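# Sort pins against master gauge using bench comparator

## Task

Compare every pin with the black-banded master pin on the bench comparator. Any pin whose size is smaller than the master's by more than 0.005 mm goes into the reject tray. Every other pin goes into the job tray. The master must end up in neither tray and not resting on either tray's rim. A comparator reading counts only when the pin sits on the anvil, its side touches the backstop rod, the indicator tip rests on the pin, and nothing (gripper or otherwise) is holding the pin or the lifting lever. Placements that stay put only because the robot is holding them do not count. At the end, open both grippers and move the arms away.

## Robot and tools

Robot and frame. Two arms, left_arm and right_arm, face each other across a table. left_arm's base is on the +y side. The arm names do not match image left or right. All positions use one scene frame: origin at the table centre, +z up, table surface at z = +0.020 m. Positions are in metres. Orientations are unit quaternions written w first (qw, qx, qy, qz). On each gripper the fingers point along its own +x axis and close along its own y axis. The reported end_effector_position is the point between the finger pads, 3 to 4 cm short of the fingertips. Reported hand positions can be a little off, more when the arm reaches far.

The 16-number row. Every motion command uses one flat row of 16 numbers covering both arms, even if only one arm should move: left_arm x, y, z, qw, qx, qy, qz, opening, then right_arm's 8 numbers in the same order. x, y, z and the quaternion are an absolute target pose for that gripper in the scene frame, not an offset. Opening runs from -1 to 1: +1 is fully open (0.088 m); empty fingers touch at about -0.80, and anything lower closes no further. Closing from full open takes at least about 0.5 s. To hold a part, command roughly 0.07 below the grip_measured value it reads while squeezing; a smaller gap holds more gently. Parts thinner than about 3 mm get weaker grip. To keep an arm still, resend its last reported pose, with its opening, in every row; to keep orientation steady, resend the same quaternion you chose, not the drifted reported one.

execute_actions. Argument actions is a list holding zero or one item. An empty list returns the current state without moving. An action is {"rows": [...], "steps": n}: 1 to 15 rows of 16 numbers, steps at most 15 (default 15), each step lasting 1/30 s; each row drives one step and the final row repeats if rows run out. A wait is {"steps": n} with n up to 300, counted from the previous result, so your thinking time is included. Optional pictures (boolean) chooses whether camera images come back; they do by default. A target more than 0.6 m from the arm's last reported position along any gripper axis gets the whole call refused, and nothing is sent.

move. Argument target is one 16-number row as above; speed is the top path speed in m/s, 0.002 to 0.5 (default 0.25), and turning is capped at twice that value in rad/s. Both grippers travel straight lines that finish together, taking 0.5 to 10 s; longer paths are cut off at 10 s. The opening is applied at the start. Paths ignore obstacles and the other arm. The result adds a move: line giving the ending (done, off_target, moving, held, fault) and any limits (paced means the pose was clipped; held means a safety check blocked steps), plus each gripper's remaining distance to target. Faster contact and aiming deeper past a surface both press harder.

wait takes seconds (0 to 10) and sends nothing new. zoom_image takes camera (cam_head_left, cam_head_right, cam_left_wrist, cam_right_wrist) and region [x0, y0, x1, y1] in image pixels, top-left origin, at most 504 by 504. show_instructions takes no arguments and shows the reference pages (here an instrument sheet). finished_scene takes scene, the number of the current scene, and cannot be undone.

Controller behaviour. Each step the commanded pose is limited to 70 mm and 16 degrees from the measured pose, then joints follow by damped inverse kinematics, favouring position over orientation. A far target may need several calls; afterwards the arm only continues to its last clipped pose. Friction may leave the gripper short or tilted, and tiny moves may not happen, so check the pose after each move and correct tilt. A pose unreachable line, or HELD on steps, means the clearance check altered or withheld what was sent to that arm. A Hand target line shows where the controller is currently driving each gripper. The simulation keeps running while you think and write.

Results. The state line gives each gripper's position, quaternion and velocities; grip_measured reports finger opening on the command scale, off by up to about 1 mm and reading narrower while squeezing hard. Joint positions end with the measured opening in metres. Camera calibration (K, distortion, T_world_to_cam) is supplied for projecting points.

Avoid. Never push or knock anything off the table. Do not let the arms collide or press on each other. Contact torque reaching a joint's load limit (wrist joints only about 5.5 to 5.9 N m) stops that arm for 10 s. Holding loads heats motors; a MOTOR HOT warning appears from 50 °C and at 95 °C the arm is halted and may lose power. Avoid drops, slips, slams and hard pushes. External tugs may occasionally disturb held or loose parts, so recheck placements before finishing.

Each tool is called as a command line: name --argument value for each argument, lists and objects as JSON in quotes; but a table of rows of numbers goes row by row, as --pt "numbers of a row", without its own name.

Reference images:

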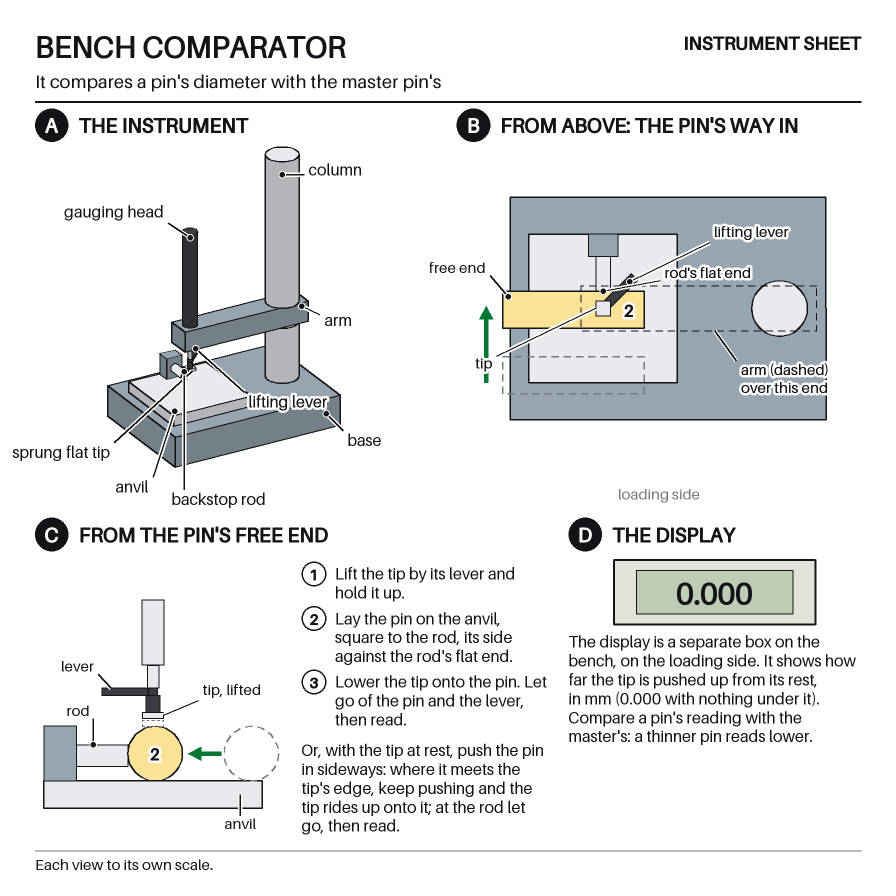

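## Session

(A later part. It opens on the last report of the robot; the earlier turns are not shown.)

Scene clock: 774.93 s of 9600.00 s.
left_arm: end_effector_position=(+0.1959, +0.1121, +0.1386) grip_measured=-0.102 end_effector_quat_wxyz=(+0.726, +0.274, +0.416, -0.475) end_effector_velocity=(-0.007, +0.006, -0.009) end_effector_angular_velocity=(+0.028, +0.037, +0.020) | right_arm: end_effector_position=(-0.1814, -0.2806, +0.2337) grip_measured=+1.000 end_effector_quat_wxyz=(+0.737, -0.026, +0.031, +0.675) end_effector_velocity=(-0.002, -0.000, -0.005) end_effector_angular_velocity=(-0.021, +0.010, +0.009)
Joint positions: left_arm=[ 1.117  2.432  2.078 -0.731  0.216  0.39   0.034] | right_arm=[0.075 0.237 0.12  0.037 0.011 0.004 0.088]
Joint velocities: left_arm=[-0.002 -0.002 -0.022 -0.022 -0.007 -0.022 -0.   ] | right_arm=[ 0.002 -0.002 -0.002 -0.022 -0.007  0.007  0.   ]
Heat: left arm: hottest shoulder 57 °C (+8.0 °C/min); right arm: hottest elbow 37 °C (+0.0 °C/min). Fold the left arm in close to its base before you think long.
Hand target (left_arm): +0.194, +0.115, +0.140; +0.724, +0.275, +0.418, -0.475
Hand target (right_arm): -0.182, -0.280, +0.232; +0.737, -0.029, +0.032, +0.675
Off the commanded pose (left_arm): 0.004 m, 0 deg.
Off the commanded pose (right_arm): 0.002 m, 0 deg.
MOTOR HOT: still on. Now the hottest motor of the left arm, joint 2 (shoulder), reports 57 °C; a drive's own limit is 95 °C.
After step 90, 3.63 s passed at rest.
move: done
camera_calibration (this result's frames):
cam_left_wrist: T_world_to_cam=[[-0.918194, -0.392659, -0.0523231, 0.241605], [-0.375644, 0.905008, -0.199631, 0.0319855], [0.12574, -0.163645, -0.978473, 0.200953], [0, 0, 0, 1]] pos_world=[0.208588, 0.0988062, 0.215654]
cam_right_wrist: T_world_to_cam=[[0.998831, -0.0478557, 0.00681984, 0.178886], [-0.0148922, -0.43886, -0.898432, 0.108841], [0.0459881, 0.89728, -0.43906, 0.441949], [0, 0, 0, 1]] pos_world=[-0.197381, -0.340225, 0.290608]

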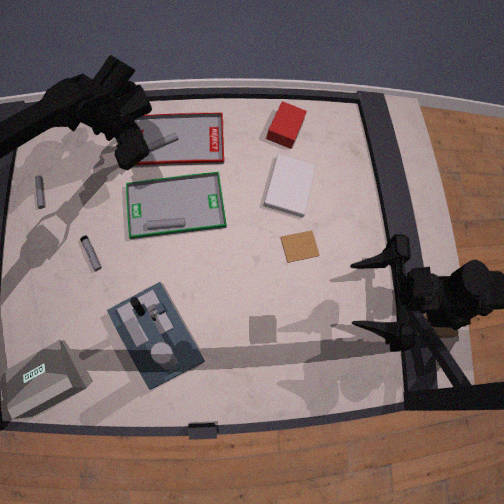

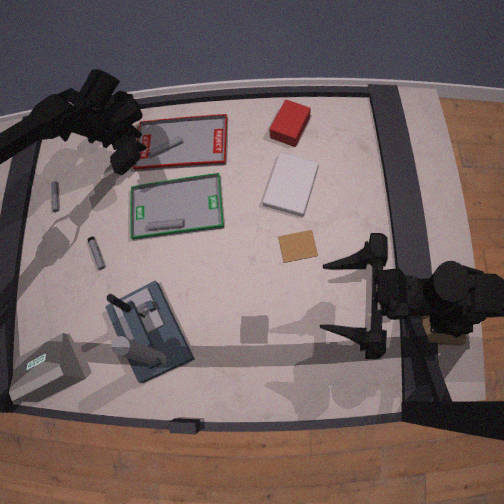

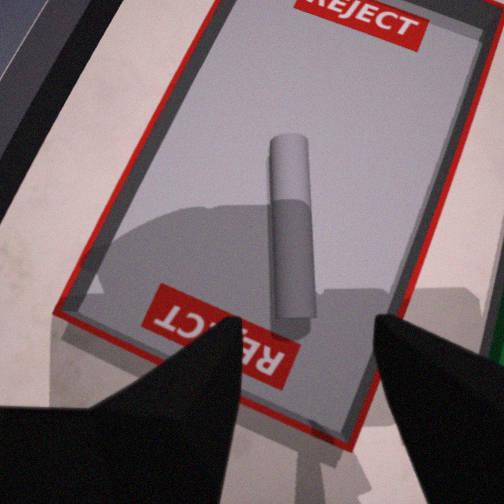

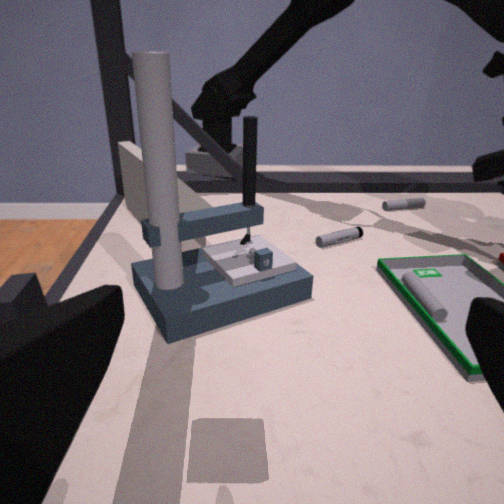

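Pin A is in the reject tray. Now to Pin B.

move --target '[0.076,0.328,0.13, 0.8613,-0.0523,0.4973,0.0905, -0.10, -0.1818,-0.2804,0.232, 0.7366,-0.0295,0.0322,0.675, 1.0]' --speed 0.2

Scene clock: 780.67 s of 9600.00 s.
left_arm: end_effector_position=(+0.0790, +0.3235, +0.1303) grip_measured=-0.102 end_effector_quat_wxyz=(+0.863, -0.053, +0.496, +0.086) end_effector_velocity=(-0.003, +0.006, +0.000) end_effector_angular_velocity=(+0.027, +0.001, +0.011) | right_arm: end_effector_position=(-0.1814, -0.2806, +0.2337) grip_measured=+1.000 end_effector_quat_wxyz=(+0.737, -0.026, +0.031, +0.675) end_effector_velocity=(-0.004, +0.000, -0.002) end_effector_angular_velocity=(-0.008, -0.005, +0.025)
Joint positions: left_arm=[ 1.085  1.704  0.958 -0.494 -0.419 -0.882  0.034] | right_arm=[0.075 0.237 0.12  0.037 0.011 0.004 0.088]
Joint velocities: left_arm=[-0.002 -0.007 -0.007 -0.022 -0.022 -0.007 -0.   ] | right_arm=[ 0.002 -0.002 -0.002 -0.007 -0.022 -0.007  0.   ]
Heat: left arm: hottest shoulder 58 °C (+9.0 °C/min); right arm: hottest elbow 37 °C (+0.0 °C/min). Fold the left arm in close to its base before you think long.
Hand target (left_arm): +0.076, +0.327, +0.129; +0.862, -0.052, +0.497, +0.090
Hand target (right_arm): -0.182, -0.280, +0.232; +0.737, -0.029, +0.032, +0.675
Off the commanded pose (left_arm): 0.005 m, 1 deg.
Off the commanded pose (right_arm): 0.002 m, 0 deg.
MOTOR HOT: still on. Now the hottest motor of the left arm, joint 2 (shoulder), reports 58 °C; a drive's own limit is 95 °C.
move: done
camera_calibration (this result's frames):
cam_left_wrist: T_world_to_cam=[[0.194172, -0.980006, -0.0434228, 0.317807], [-0.963059, -0.182021, -0.198459, 0.192935], [0.186587, 0.0803538, -0.979147, 0.15847], [0, 0, 0, 1]] pos_world=[0.0945306, 0.333837, 0.207255]
cam_right_wrist: T_world_to_cam=[[0.998831, -0.0478557, 0.00681984, 0.178886], [-0.0148922, -0.43886, -0.898432, 0.108841], [0.0459881, 0.89728, -0.43906, 0.441949], [0, 0, 0, 1]] pos_world=[-0.197381, -0.340225, 0.290608]

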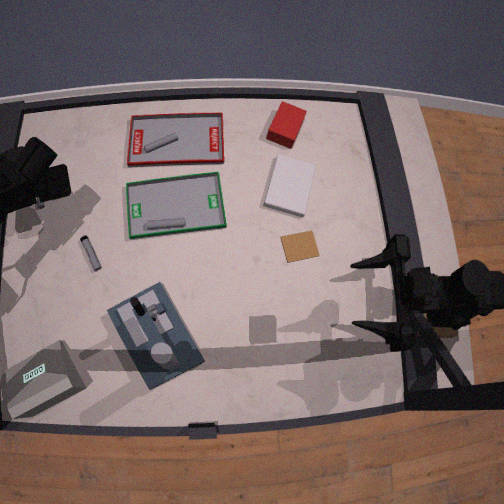

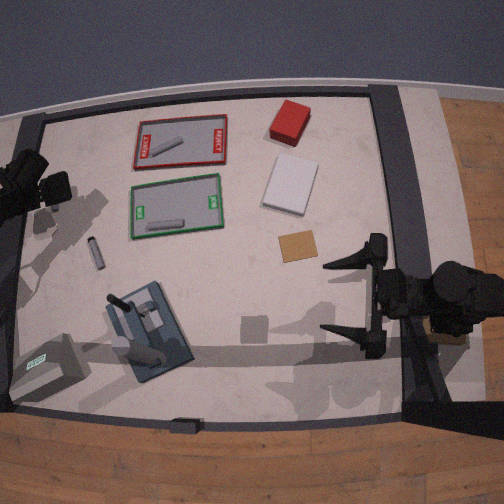

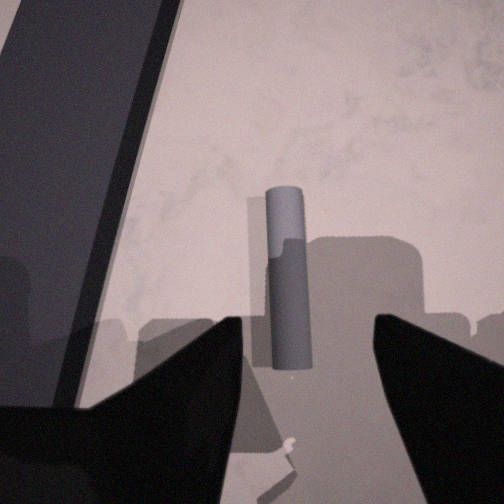

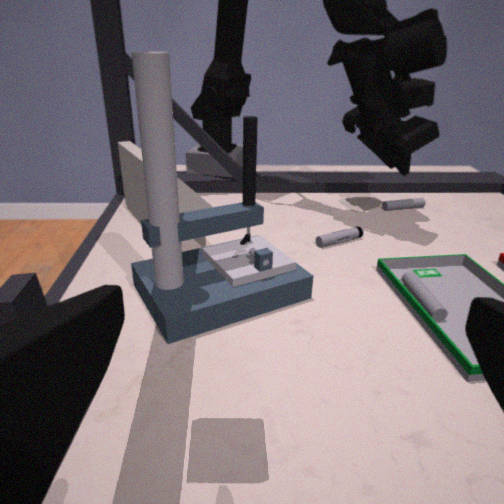

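move --target '[0.0800,0.3270,0.078, 0.8604,-0.0566,0.4968,0.0980, -0.10, -0.1818,-0.2804,0.232, 0.7366,-0.0295,0.0322,0.675, 1.0]' --speed 0.05

Scene clock: 786.90 s of 9600.00 s.
left_arm: end_effector_position=(+0.0832, +0.3222, +0.0854) grip_measured=-0.102 end_effector_quat_wxyz=(+0.864, -0.062, +0.492, +0.091) end_effector_velocity=(-0.001, -0.002, -0.001) end_effector_angular_velocity=(-0.010, +0.002, +0.001) | right_arm: end_effector_position=(-0.1814, -0.2806, +0.2337) grip_measured=+1.000 end_effector_quat_wxyz=(+0.737, -0.026, +0.031, +0.675) end_effector_velocity=(-0.001, +0.000, +0.001) end_effector_angular_velocity=(+0.008, +0.007, +0.004)
Joint positions: left_arm=[ 1.089  1.821  0.883 -0.295 -0.422 -0.896  0.034] | right_arm=[0.075 0.237 0.12  0.037 0.011 0.004 0.088]
Joint velocities: left_arm=[-0.002  0.002 -0.002  0.007  0.007 -0.007 -0.   ] | right_arm=[-0.002 -0.002 -0.002  0.007 -0.007  0.007  0.   ]
Heat: left arm: hottest shoulder 56 °C (+5.1 °C/min); right arm: hottest elbow 37 °C (+0.0 °C/min). Fold the left arm in close to its base before you think long.
Hand target (left_arm): +0.080, +0.327, +0.078; +0.860, -0.057, +0.497, +0.098
Hand target (right_arm): -0.182, -0.280, +0.232; +0.737, -0.029, +0.032, +0.675
Off the commanded pose (left_arm): 0.009 m, 1 deg.
Off the commanded pose (right_arm): 0.002 m, 0 deg.
MOTOR HOT: still on. Now the hottest motor of the left arm, joint 2 (shoulder), reports 56 °C; a drive's own limit is 95 °C.
After step 90, 1.83 s passed at rest.
move: off_target (left_arm)
camera_calibration (this result's frames):
cam_left_wrist: T_world_to_cam=[[0.211635, -0.976826, -0.0319569, 0.310295], [-0.957861, -0.200807, -0.205376, 0.194077], [0.194199, 0.0740749, -0.978161, 0.115125], [0, 0, 0, 1]] pos_world=[0.0978725, 0.333548, 0.162386]
cam_right_wrist: T_world_to_cam=[[0.998831, -0.0478557, 0.00681984, 0.178886], [-0.0148922, -0.43886, -0.898432, 0.108841], [0.0459881, 0.89728, -0.43906, 0.441949], [0, 0, 0, 1]] pos_world=[-0.197381, -0.340225, 0.290608]

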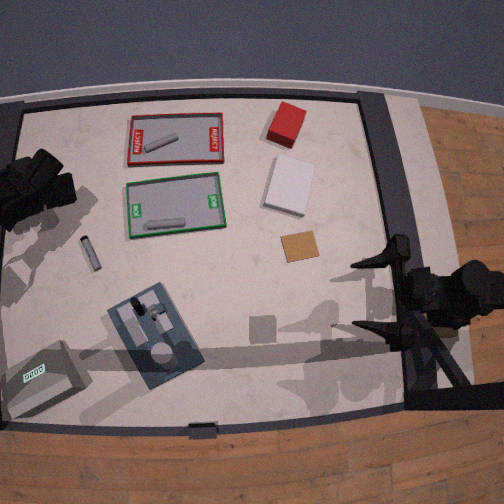

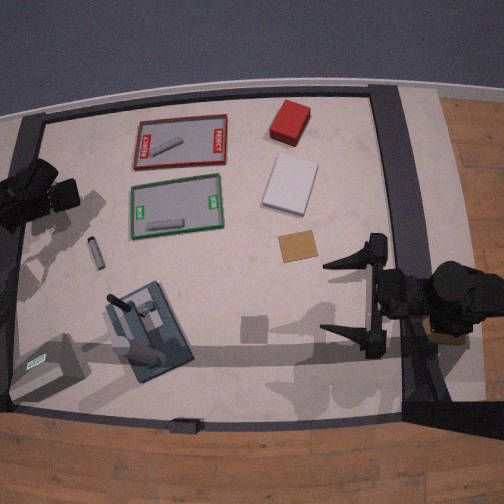

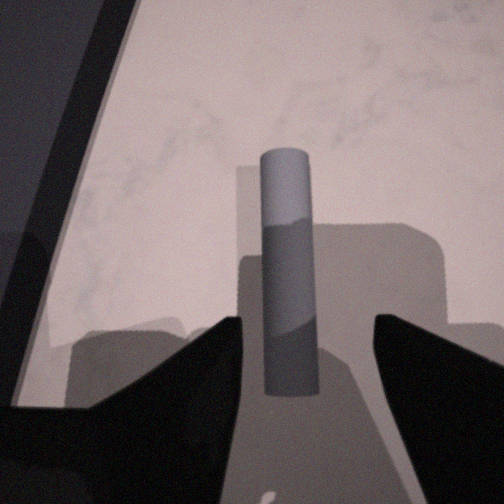

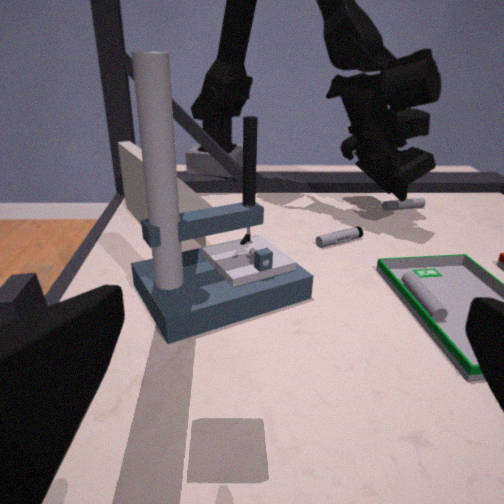

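move --target '[0.0792,0.3308,0.058, 0.8604,-0.0566,0.4968,0.0980, -0.10, -0.1818,-0.2804,0.232, 0.7366,-0.0295,0.0322,0.675, 1.0]' --speed 0.02

Scene clock: 791.93 s of 9600.00 s.
left_arm: end_effector_position=(+0.0829, +0.3262, +0.0651) grip_measured=-0.102 end_effector_quat_wxyz=(+0.864, -0.065, +0.490, +0.094) end_effector_velocity=(+0.000, -0.000, -0.000) end_effector_angular_velocity=(-0.000, -0.007, +0.006) | right_arm: end_effector_position=(-0.1814, -0.2806, +0.2337) grip_measured=+1.000 end_effector_quat_wxyz=(+0.737, -0.026, +0.031, +0.675) end_effector_velocity=(-0.001, -0.000, -0.005) end_effector_angular_velocity=(-0.013, -0.006, +0.005)
Joint positions: left_arm=[ 1.097  1.87   0.841 -0.201 -0.422 -0.896  0.034] | right_arm=[0.075 0.237 0.12  0.037 0.011 0.004 0.088]
Joint velocities: left_arm=[-0.002  0.002 -0.002  0.007 -0.007 -0.007 -0.   ] | right_arm=[-0.002 -0.002 -0.007 -0.007 -0.007 -0.007  0.   ]
Heat: left arm: hottest shoulder 54 °C (+2.0 °C/min); right arm: hottest elbow 37 °C (+0.0 °C/min). Fold the left arm in close to its base before you think long.
Hand target (left_arm): +0.079, +0.331, +0.058; +0.860, -0.057, +0.497, +0.098
Hand target (right_arm): -0.182, -0.280, +0.232; +0.737, -0.029, +0.032, +0.675
Off the commanded pose (left_arm): 0.009 m, 1 deg.
Off the commanded pose (right_arm): 0.002 m, 0 deg.
MOTOR HOT: still on. Now the hottest motor of the left arm, joint 2 (shoulder), reports 54 °C; a drive's own limit is 95 °C.
After step 90, 0.33 s passed at rest.
move: off_target (left_arm)
camera_calibration (this result's frames):
cam_left_wrist: T_world_to_cam=[[0.219202, -0.975229, -0.0296563, 0.312353], [-0.955831, -0.208544, -0.207113, 0.192902], [0.195798, 0.073746, -0.977867, 0.0950385], [0, 0, 0, 1]] pos_world=[0.0973049, 0.337835, 0.142151]
cam_right_wrist: T_world_to_cam=[[0.998831, -0.0478557, 0.00681984, 0.178886], [-0.0148922, -0.43886, -0.898432, 0.108841], [0.0459881, 0.89728, -0.43906, 0.441949], [0, 0, 0, 1]] pos_world=[-0.197381, -0.340225, 0.290608]

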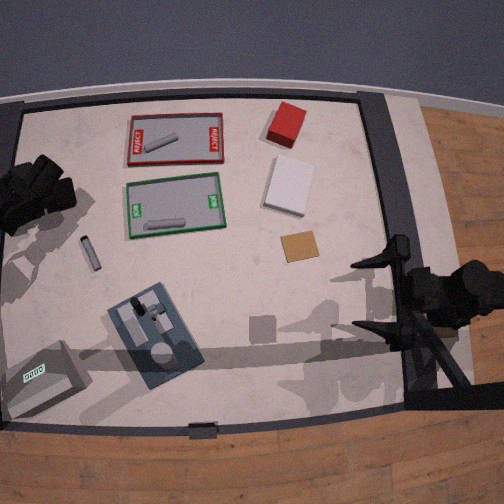

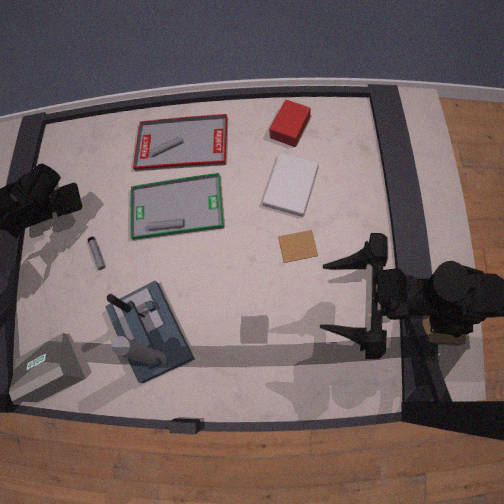

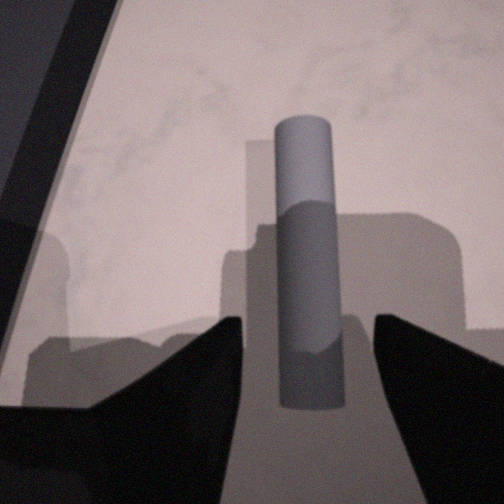

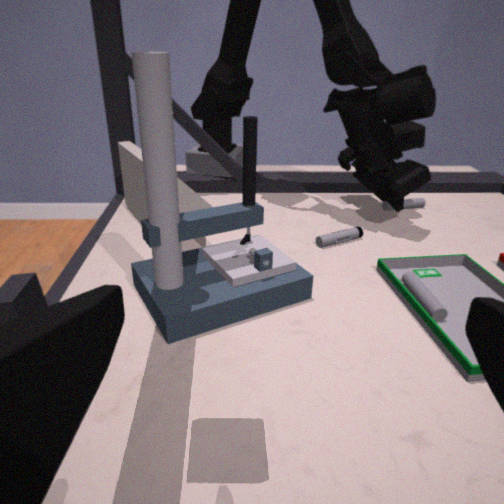

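move --target '[0.0790,0.3308,0.0553, 0.8604,-0.0566,0.4968,0.0980, -0.10, -0.1818,-0.2804,0.232, 0.7366,-0.0295,0.0322,0.675, 1.0]' --speed 0.01

Scene clock: 798.43 s of 9600.00 s.
left_arm: end_effector_position=(+0.0828, +0.3263, +0.0625) grip_measured=-0.102 end_effector_quat_wxyz=(+0.864, -0.065, +0.490, +0.094) end_effector_velocity=(-0.000, +0.001, -0.000) end_effector_angular_velocity=(+0.006, +0.000, +0.006) | right_arm: end_effector_position=(-0.1814, -0.2806, +0.2337) grip_measured=+1.000 end_effector_quat_wxyz=(+0.737, -0.026, +0.031, +0.675) end_effector_velocity=(-0.001, +0.000, +0.001) end_effector_angular_velocity=(+0.005, -0.022, +0.007)
Joint positions: left_arm=[ 1.097  1.877  0.837 -0.189 -0.422 -0.896  0.034] | right_arm=[0.075 0.237 0.12  0.037 0.011 0.004 0.088]
Joint velocities: left_arm=[-0.002  0.002  0.002 -0.007 -0.007 -0.007 -0.   ] | right_arm=[-0.002 -0.002 -0.002  0.007 -0.007 -0.022  0.   ]
Heat: left arm: hottest shoulder 52 °C (-1.0 °C/min); right arm: hottest elbow 37 °C (+0.0 °C/min). Fold the left arm in close to its base before you think long.
Hand target (left_arm): +0.079, +0.331, +0.055; +0.860, -0.057, +0.497, +0.098
Hand target (right_arm): -0.182, -0.280, +0.232; +0.737, -0.029, +0.032, +0.675
Off the commanded pose (left_arm): 0.009 m, 1 deg.
Off the commanded pose (right_arm): 0.002 m, 0 deg.
MOTOR HOT: still on. Now the hottest motor of the left arm, joint 2 (shoulder), reports 52 °C; a drive's own limit is 95 °C.
After step 90, 2.07 s passed at rest.
move: off_target (left_arm)
camera_calibration (this result's frames):
cam_left_wrist: T_world_to_cam=[[0.21921, -0.975236, -0.0293444, 0.312364], [-0.955773, -0.208597, -0.20733, 0.192301], [0.196074, 0.0734954, -0.977831, 0.0925017], [0, 0, 0, 1]] pos_world=[0.0971856, 0.337944, 0.139487]
cam_right_wrist: T_world_to_cam=[[0.998831, -0.0478557, 0.00681984, 0.178886], [-0.0148922, -0.43886, -0.898432, 0.108841], [0.0459881, 0.89728, -0.43906, 0.441949], [0, 0, 0, 1]] pos_world=[-0.197381, -0.340225, 0.290608]

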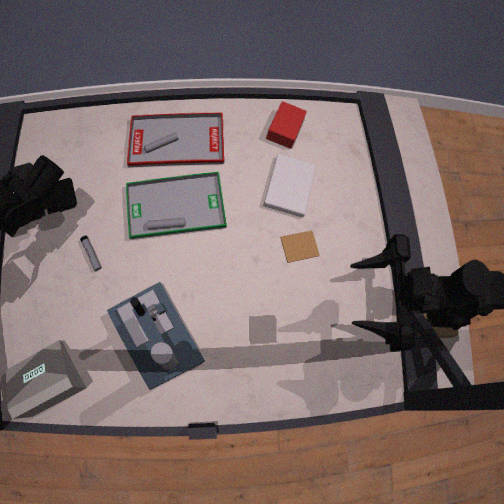

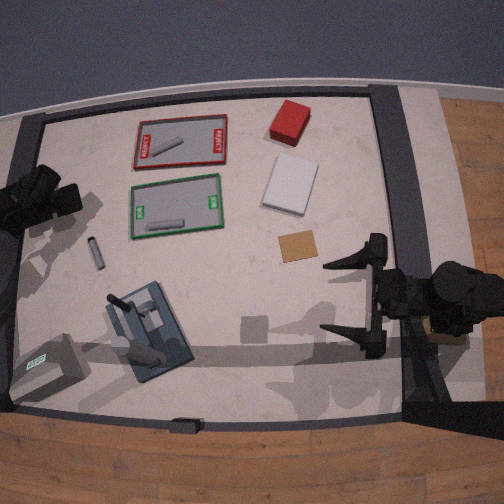

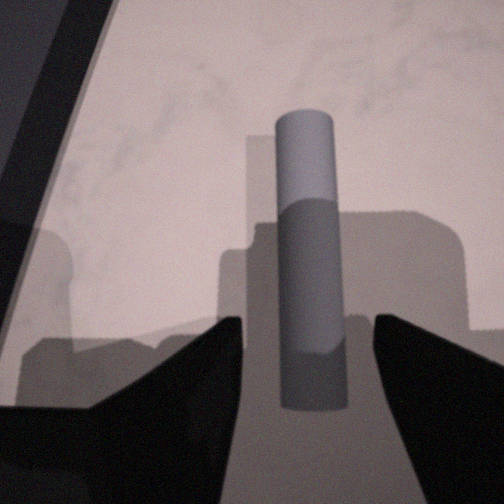

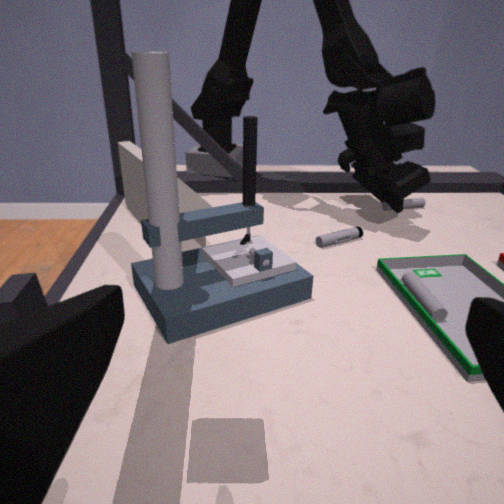

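Good. Close and lift.

move --target '[0.0790,0.3308,0.0560, 0.8604,-0.0566,0.4968,0.0980, -0.61, -0.1818,-0.2804,0.232, 0.7366,-0.0295,0.0322,0.675, 1.0]' --speed 0.01

move --target '[0.075,0.325,0.13, 0.8604,-0.0566,0.4968,0.0980, -0.61, -0.1818,-0.2804,0.232, 0.7366,-0.0295,0.0322,0.675, 1.0]' --speed 0.08

Scene clock: 803.23 s of 9600.00 s.
left_arm: end_effector_position=(+0.0828, +0.3263, +0.0624) grip_measured=-0.532 end_effector_quat_wxyz=(+0.864, -0.065, +0.490, +0.094) end_effector_velocity=(+0.001, -0.000, +0.001) end_effector_angular_velocity=(-0.003, -0.011, +0.006) | right_arm: end_effector_position=(-0.1814, -0.2806, +0.2337) grip_measured=+1.000 end_effector_quat_wxyz=(+0.737, -0.026, +0.031, +0.675) end_effector_velocity=(-0.001, -0.000, -0.002) end_effector_angular_velocity=(-0.007, +0.008, +0.004)
Joint positions: left_arm=[ 1.097  1.878  0.837 -0.188 -0.422 -0.896  0.013] | right_arm=[0.075 0.237 0.12  0.037 0.011 0.004 0.088]
Joint velocities: left_arm=[-0.002 -0.002 -0.002  0.007 -0.007 -0.007 -0.   ] | right_arm=[-0.002 -0.002 -0.002 -0.007 -0.007  0.007  0.   ]
Heat: left arm: hottest shoulder 51 °C (-2.0 °C/min); right arm: hottest elbow 37 °C (+0.0 °C/min). Fold the left arm in close to its base before you think long.
Hand target (left_arm): +0.079, +0.331, +0.056; +0.860, -0.057, +0.497, +0.098
Hand target (right_arm): -0.182, -0.280, +0.232; +0.737, -0.029, +0.032, +0.675
Off the commanded pose (left_arm): 0.009 m, 1 deg.
Off the commanded pose (right_arm): 0.002 m, 0 deg.
MOTOR HOT: still on. Now the hottest motor of the left arm, joint 2 (shoulder), reports 51 °C; a drive's own limit is 95 °C.
After step 90, 0.37 s passed at rest.
move: off_target (left_arm)
camera_calibration (this result's frames):
cam_left_wrist: T_world_to_cam=[[0.21921, -0.975236, -0.0293444, 0.312339], [-0.955773, -0.208597, -0.20733, 0.192296], [0.196074, 0.0734954, -0.977831, 0.0924038], [0, 0, 0, 1]] pos_world=[0.0972056, 0.337925, 0.139389]
cam_right_wrist: T_world_to_cam=[[0.998831, -0.0478557, 0.00681984, 0.178886], [-0.0148922, -0.43886, -0.898432, 0.108841], [0.0459881, 0.89728, -0.43906, 0.441949], [0, 0, 0, 1]] pos_world=[-0.197381, -0.340225, 0.290608]

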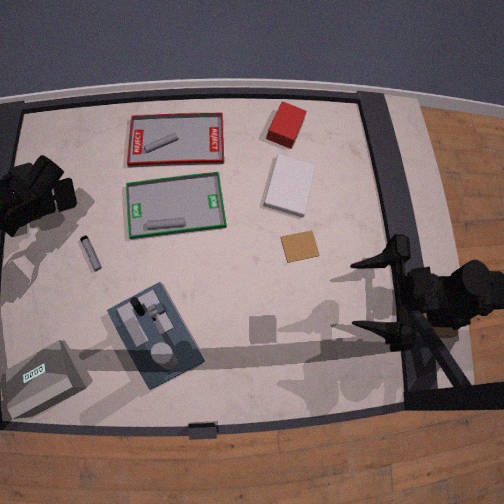

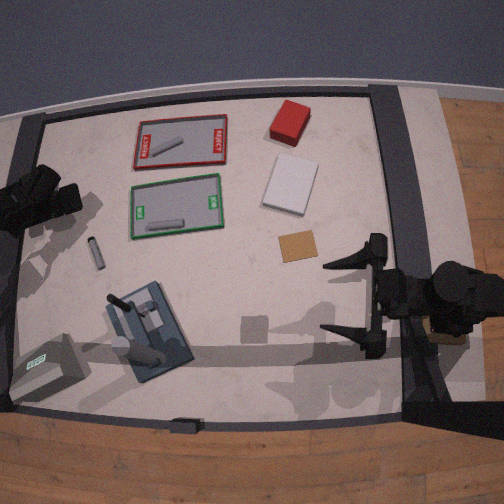

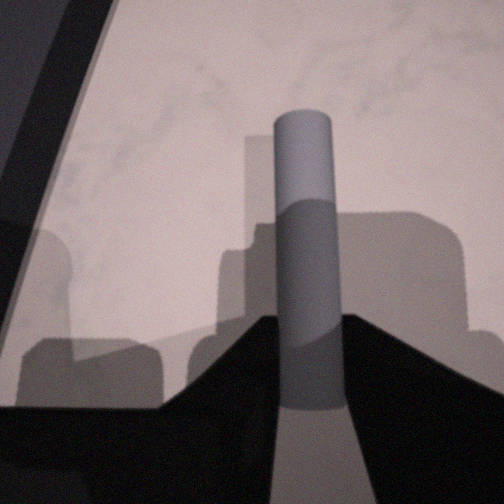

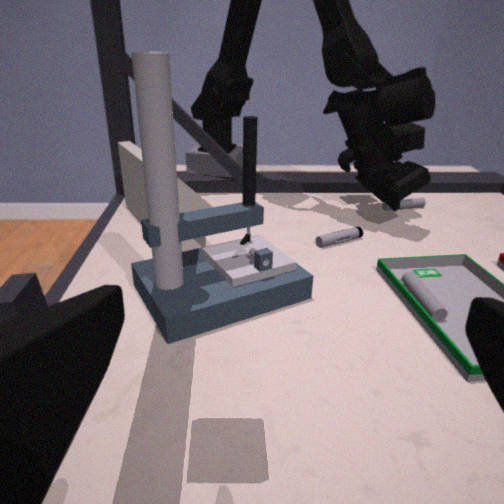

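Scene clock: 804.47 s of 9600.00 s.
left_arm: end_effector_position=(+0.0709, +0.3291, +0.1216) grip_measured=-0.532 end_effector_quat_wxyz=(+0.855, -0.048, +0.506, +0.101) end_effector_velocity=(-0.003, -0.000, -0.001) end_effector_angular_velocity=(-0.010, +0.007, +0.015) | right_arm: end_effector_position=(-0.1814, -0.2806, +0.2337) grip_measured=+1.000 end_effector_quat_wxyz=(+0.737, -0.026, +0.031, +0.675) end_effector_velocity=(-0.001, +0.000, +0.001) end_effector_angular_velocity=(+0.007, -0.007, +0.005)
Joint positions: left_arm=[ 1.079  1.713  0.941 -0.515 -0.424 -0.913  0.013] | right_arm=[0.075 0.237 0.12  0.037 0.011 0.004 0.088]
Joint velocities: left_arm=[-0.002 -0.002 -0.002 -0.007  0.007 -0.022  0.   ] | right_arm=[-0.002 -0.002 -0.002  0.007 -0.007 -0.007  0.   ]
Heat: left arm: hottest shoulder 51 °C (-2.0 °C/min); right arm: hottest elbow 37 °C (+0.0 °C/min). Fold the left arm in close to its base before you think long.
Hand target (left_arm): +0.074, +0.325, +0.130; +0.861, -0.057, +0.497, +0.098
Hand target (right_arm): -0.182, -0.280, +0.232; +0.737, -0.029, +0.032, +0.675
Off the commanded pose (left_arm): 0.010 m, 2 deg.
Off the commanded pose (right_arm): 0.002 m, 0 deg.
MOTOR HOT: still on. Now the hottest motor of the left arm, joint 2 (shoulder), reports 51 °C; a drive's own limit is 95 °C.
move: off_target (left_arm)
camera_calibration (this result's frames):
cam_left_wrist: T_world_to_cam=[[0.214276, -0.974309, -0.0693389, 0.324334], [-0.963875, -0.199415, -0.176573, 0.187615], [0.15821, 0.104669, -0.981842, 0.145391], [0, 0, 0, 1]] pos_world=[0.0883383, 0.338196, 0.198368]
cam_right_wrist: T_world_to_cam=[[0.998831, -0.0478557, 0.00681984, 0.178886], [-0.0148922, -0.43886, -0.898432, 0.108841], [0.0459881, 0.89728, -0.43906, 0.441949], [0, 0, 0, 1]] pos_world=[-0.197381, -0.340225, 0.290608]

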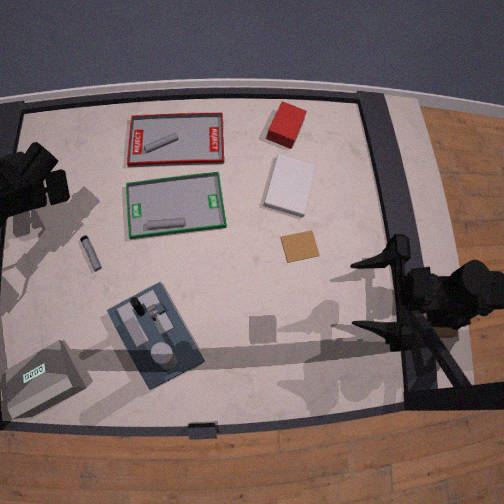

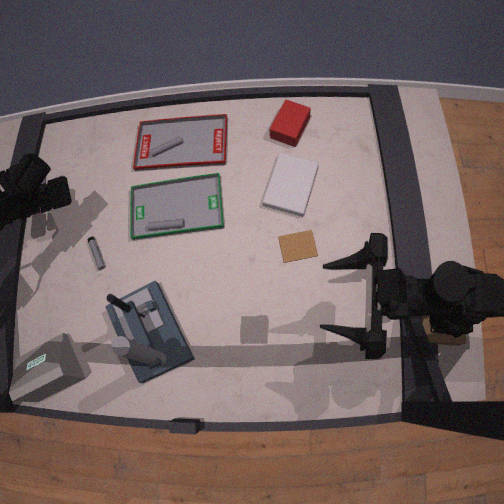

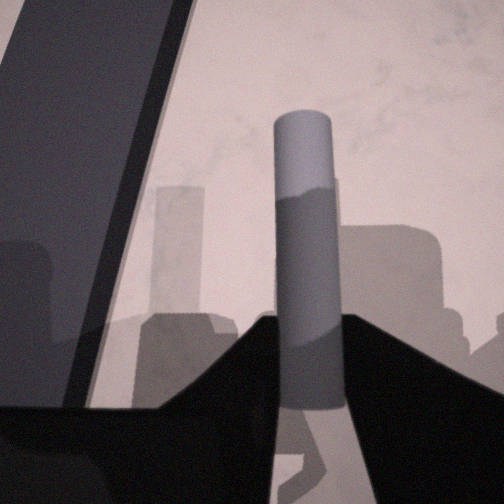

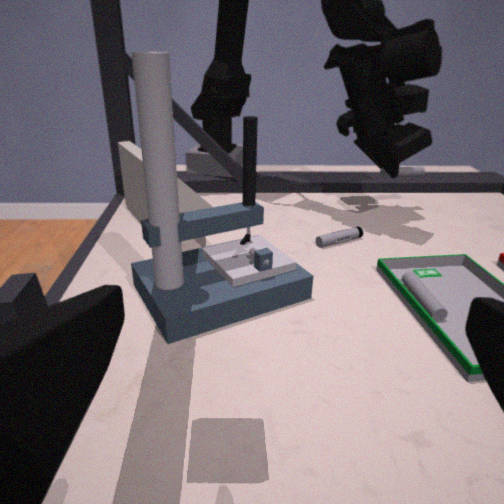

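move --target '[-0.06,0.185,0.13, 0.1934,0.4874,0.1117,-0.8442, -0.61, -0.1818,-0.2804,0.232, 0.7366,-0.0295,0.0322,0.675, 1.0]' --speed 0.3

move --target '[-0.1317,0.1576,0.120, 0.1934,0.4874,0.1117,-0.8442, -0.61, -0.1818,-0.2804,0.232, 0.7366,-0.0295,0.0322,0.675, 1.0]' --speed 0.1

Scene clock: 815.33 s of 9600.00 s.
left_arm: end_effector_position=(-0.0603, +0.1872, +0.1308) grip_measured=-0.532 end_effector_quat_wxyz=(+0.196, +0.488, +0.113, -0.843) end_effector_velocity=(+0.001, +0.004, -0.002) end_effector_angular_velocity=(+0.021, -0.009, -0.019) | right_arm: end_effector_position=(-0.1814, -0.2806, +0.2337) grip_measured=+1.000 end_effector_quat_wxyz=(+0.737, -0.026, +0.031, +0.675) end_effector_velocity=(-0.001, -0.000, -0.005) end_effector_angular_velocity=(-0.023, -0.005, +0.005)
Joint positions: left_arm=[ 0.911  2.034  1.419 -1.064  0.512  1.79   0.013] | right_arm=[0.075 0.237 0.12  0.037 0.011 0.004 0.088]
Joint velocities: left_arm=[ 0.002  0.007  0.007 -0.022 -0.022  0.022 -0.   ] | right_arm=[-0.002 -0.002 -0.002 -0.022 -0.007 -0.007  0.   ]
Heat: left arm: hottest shoulder 50 °C (-5.0 °C/min); right arm: hottest elbow 37 °C (+0.0 °C/min). Fold the left arm in close to its base before you think long.
Hand target (left_arm): -0.060, +0.185, +0.130; -0.193, -0.487, -0.111, +0.844
Hand target (right_arm): -0.182, -0.280, +0.232; +0.737, -0.029, +0.032, +0.675
Off the commanded pose (left_arm): 0.002 m, 0 deg.
Off the commanded pose (right_arm): 0.002 m, 0 deg.
MOTOR HOT: still on. Now the hottest motor of the left arm, joint 2 (shoulder), reports 50 °C; a drive's own limit is 95 °C.
After step 90, 2.53 s passed at rest.
move: done
camera_calibration (this result's frames):
cam_left_wrist: T_world_to_cam=[[-0.434071, 0.899483, -0.050131, -0.177546], [0.887842, 0.417694, -0.193049, 0.0327527], [-0.152705, -0.128305, -0.979908, 0.214664], [0, 0, 0, 1]] pos_world=[-0.0733665, 0.173561, 0.207774]
cam_right_wrist: T_world_to_cam=[[0.998831, -0.0478557, 0.00681984, 0.178886], [-0.0148922, -0.43886, -0.898432, 0.108841], [0.0459881, 0.89728, -0.43906, 0.441949], [0, 0, 0, 1]] pos_world=[-0.197381, -0.340225, 0.290608]

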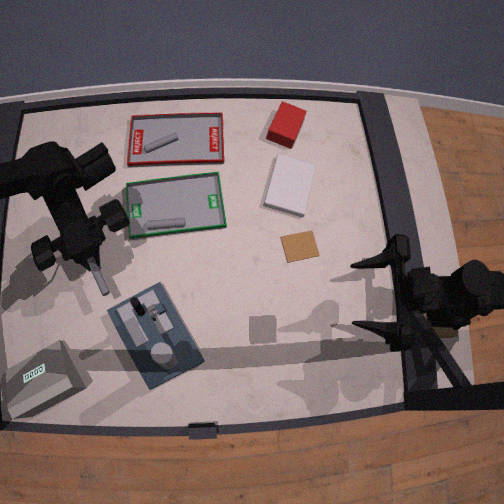

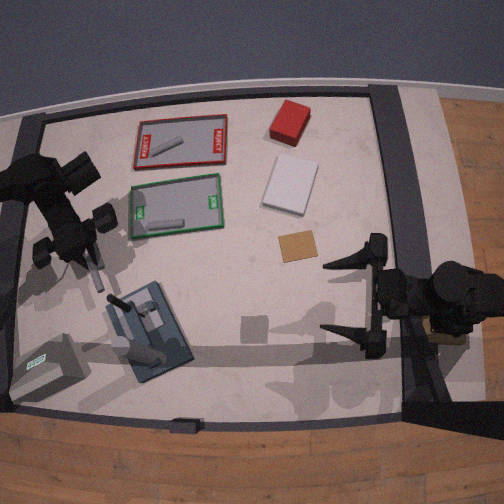

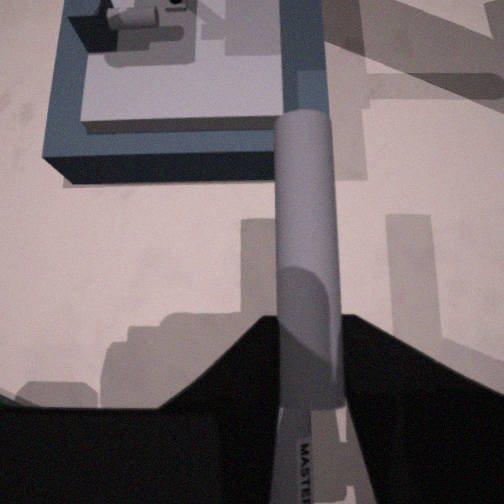

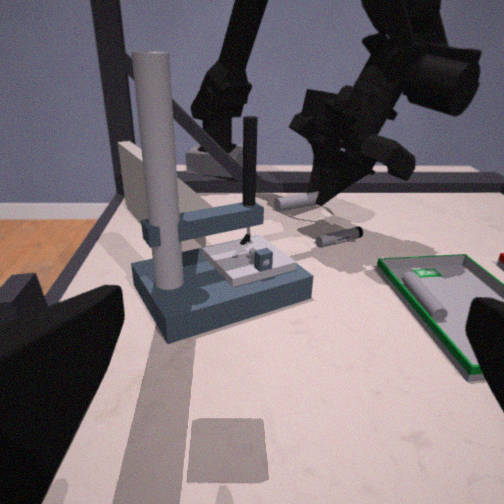

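Scene clock: 816.50 s of 9600.00 s.
left_arm: end_effector_position=(-0.1293, +0.1561, +0.1168) grip_measured=-0.532 end_effector_quat_wxyz=(+0.191, +0.489, +0.114, -0.843) end_effector_velocity=(-0.003, +0.003, +0.000) end_effector_angular_velocity=(+0.020, +0.001, +0.012) | right_arm: end_effector_position=(-0.1814, -0.2806, +0.2337) grip_measured=+1.000 end_effector_quat_wxyz=(+0.737, -0.026, +0.031, +0.675) end_effector_velocity=(-0.001, -0.001, -0.001) end_effector_angular_velocity=(-0.002, +0.008, +0.004)
Joint positions: left_arm=[ 0.701  2.002  1.312 -0.88   0.519  1.558  0.013] | right_arm=[0.075 0.237 0.12  0.037 0.011 0.004 0.088]
Joint velocities: left_arm=[-0.007 -0.007 -0.007 -0.007 -0.007 -0.022 -0.   ] | right_arm=[-0.002 -0.007 -0.002 -0.007 -0.007  0.007  0.   ]
Heat: left arm: hottest shoulder 50 °C (-5.0 °C/min); right arm: hottest elbow 37 °C (+0.0 °C/min). Fold the left arm in close to its base before you think long.
Hand target (left_arm): -0.132, +0.157, +0.120; -0.194, -0.487, -0.112, +0.844
Hand target (right_arm): -0.182, -0.280, +0.232; +0.737, -0.029, +0.032, +0.675
Off the commanded pose (left_arm): 0.004 m, 0 deg.
Off the commanded pose (right_arm): 0.002 m, 0 deg.
MOTOR HOT: still on. Now the hottest motor of the left arm, joint 2 (shoulder), reports 50 °C; a drive's own limit is 95 °C.
move: done
camera_calibration (this result's frames):
cam_left_wrist: T_world_to_cam=[[-0.427504, 0.90292, -0.0444542, -0.180555], [0.890857, 0.412414, -0.190495, 0.105173], [-0.153668, -0.12104, -0.980681, 0.185264], [0, 0, 0, 1]] pos_world=[-0.142413, 0.142076, 0.193694]
cam_right_wrist: T_world_to_cam=[[0.998831, -0.0478557, 0.00681984, 0.178886], [-0.0148922, -0.43886, -0.898432, 0.108841], [0.0459881, 0.89728, -0.43906, 0.441949], [0, 0, 0, 1]] pos_world=[-0.197381, -0.340225, 0.290608]

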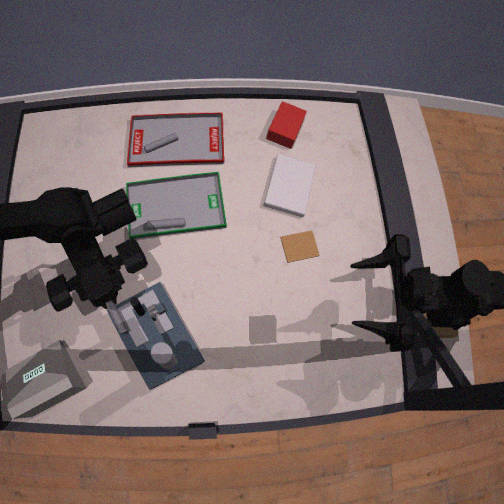

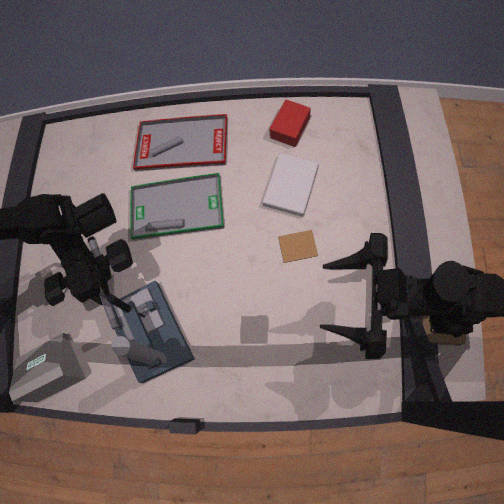

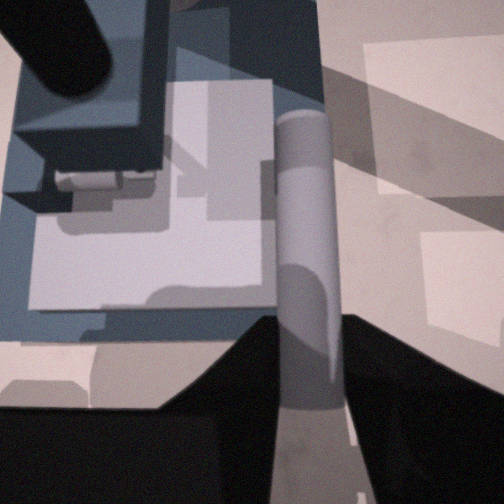

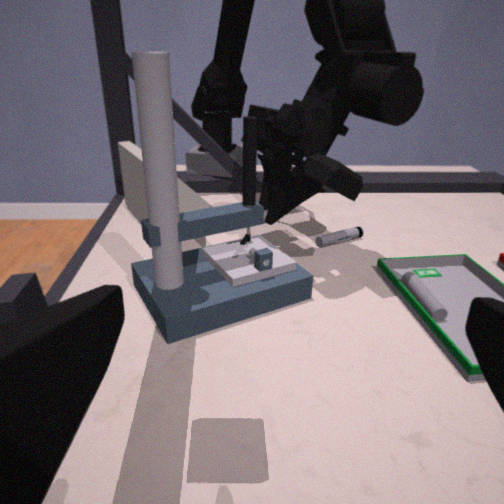

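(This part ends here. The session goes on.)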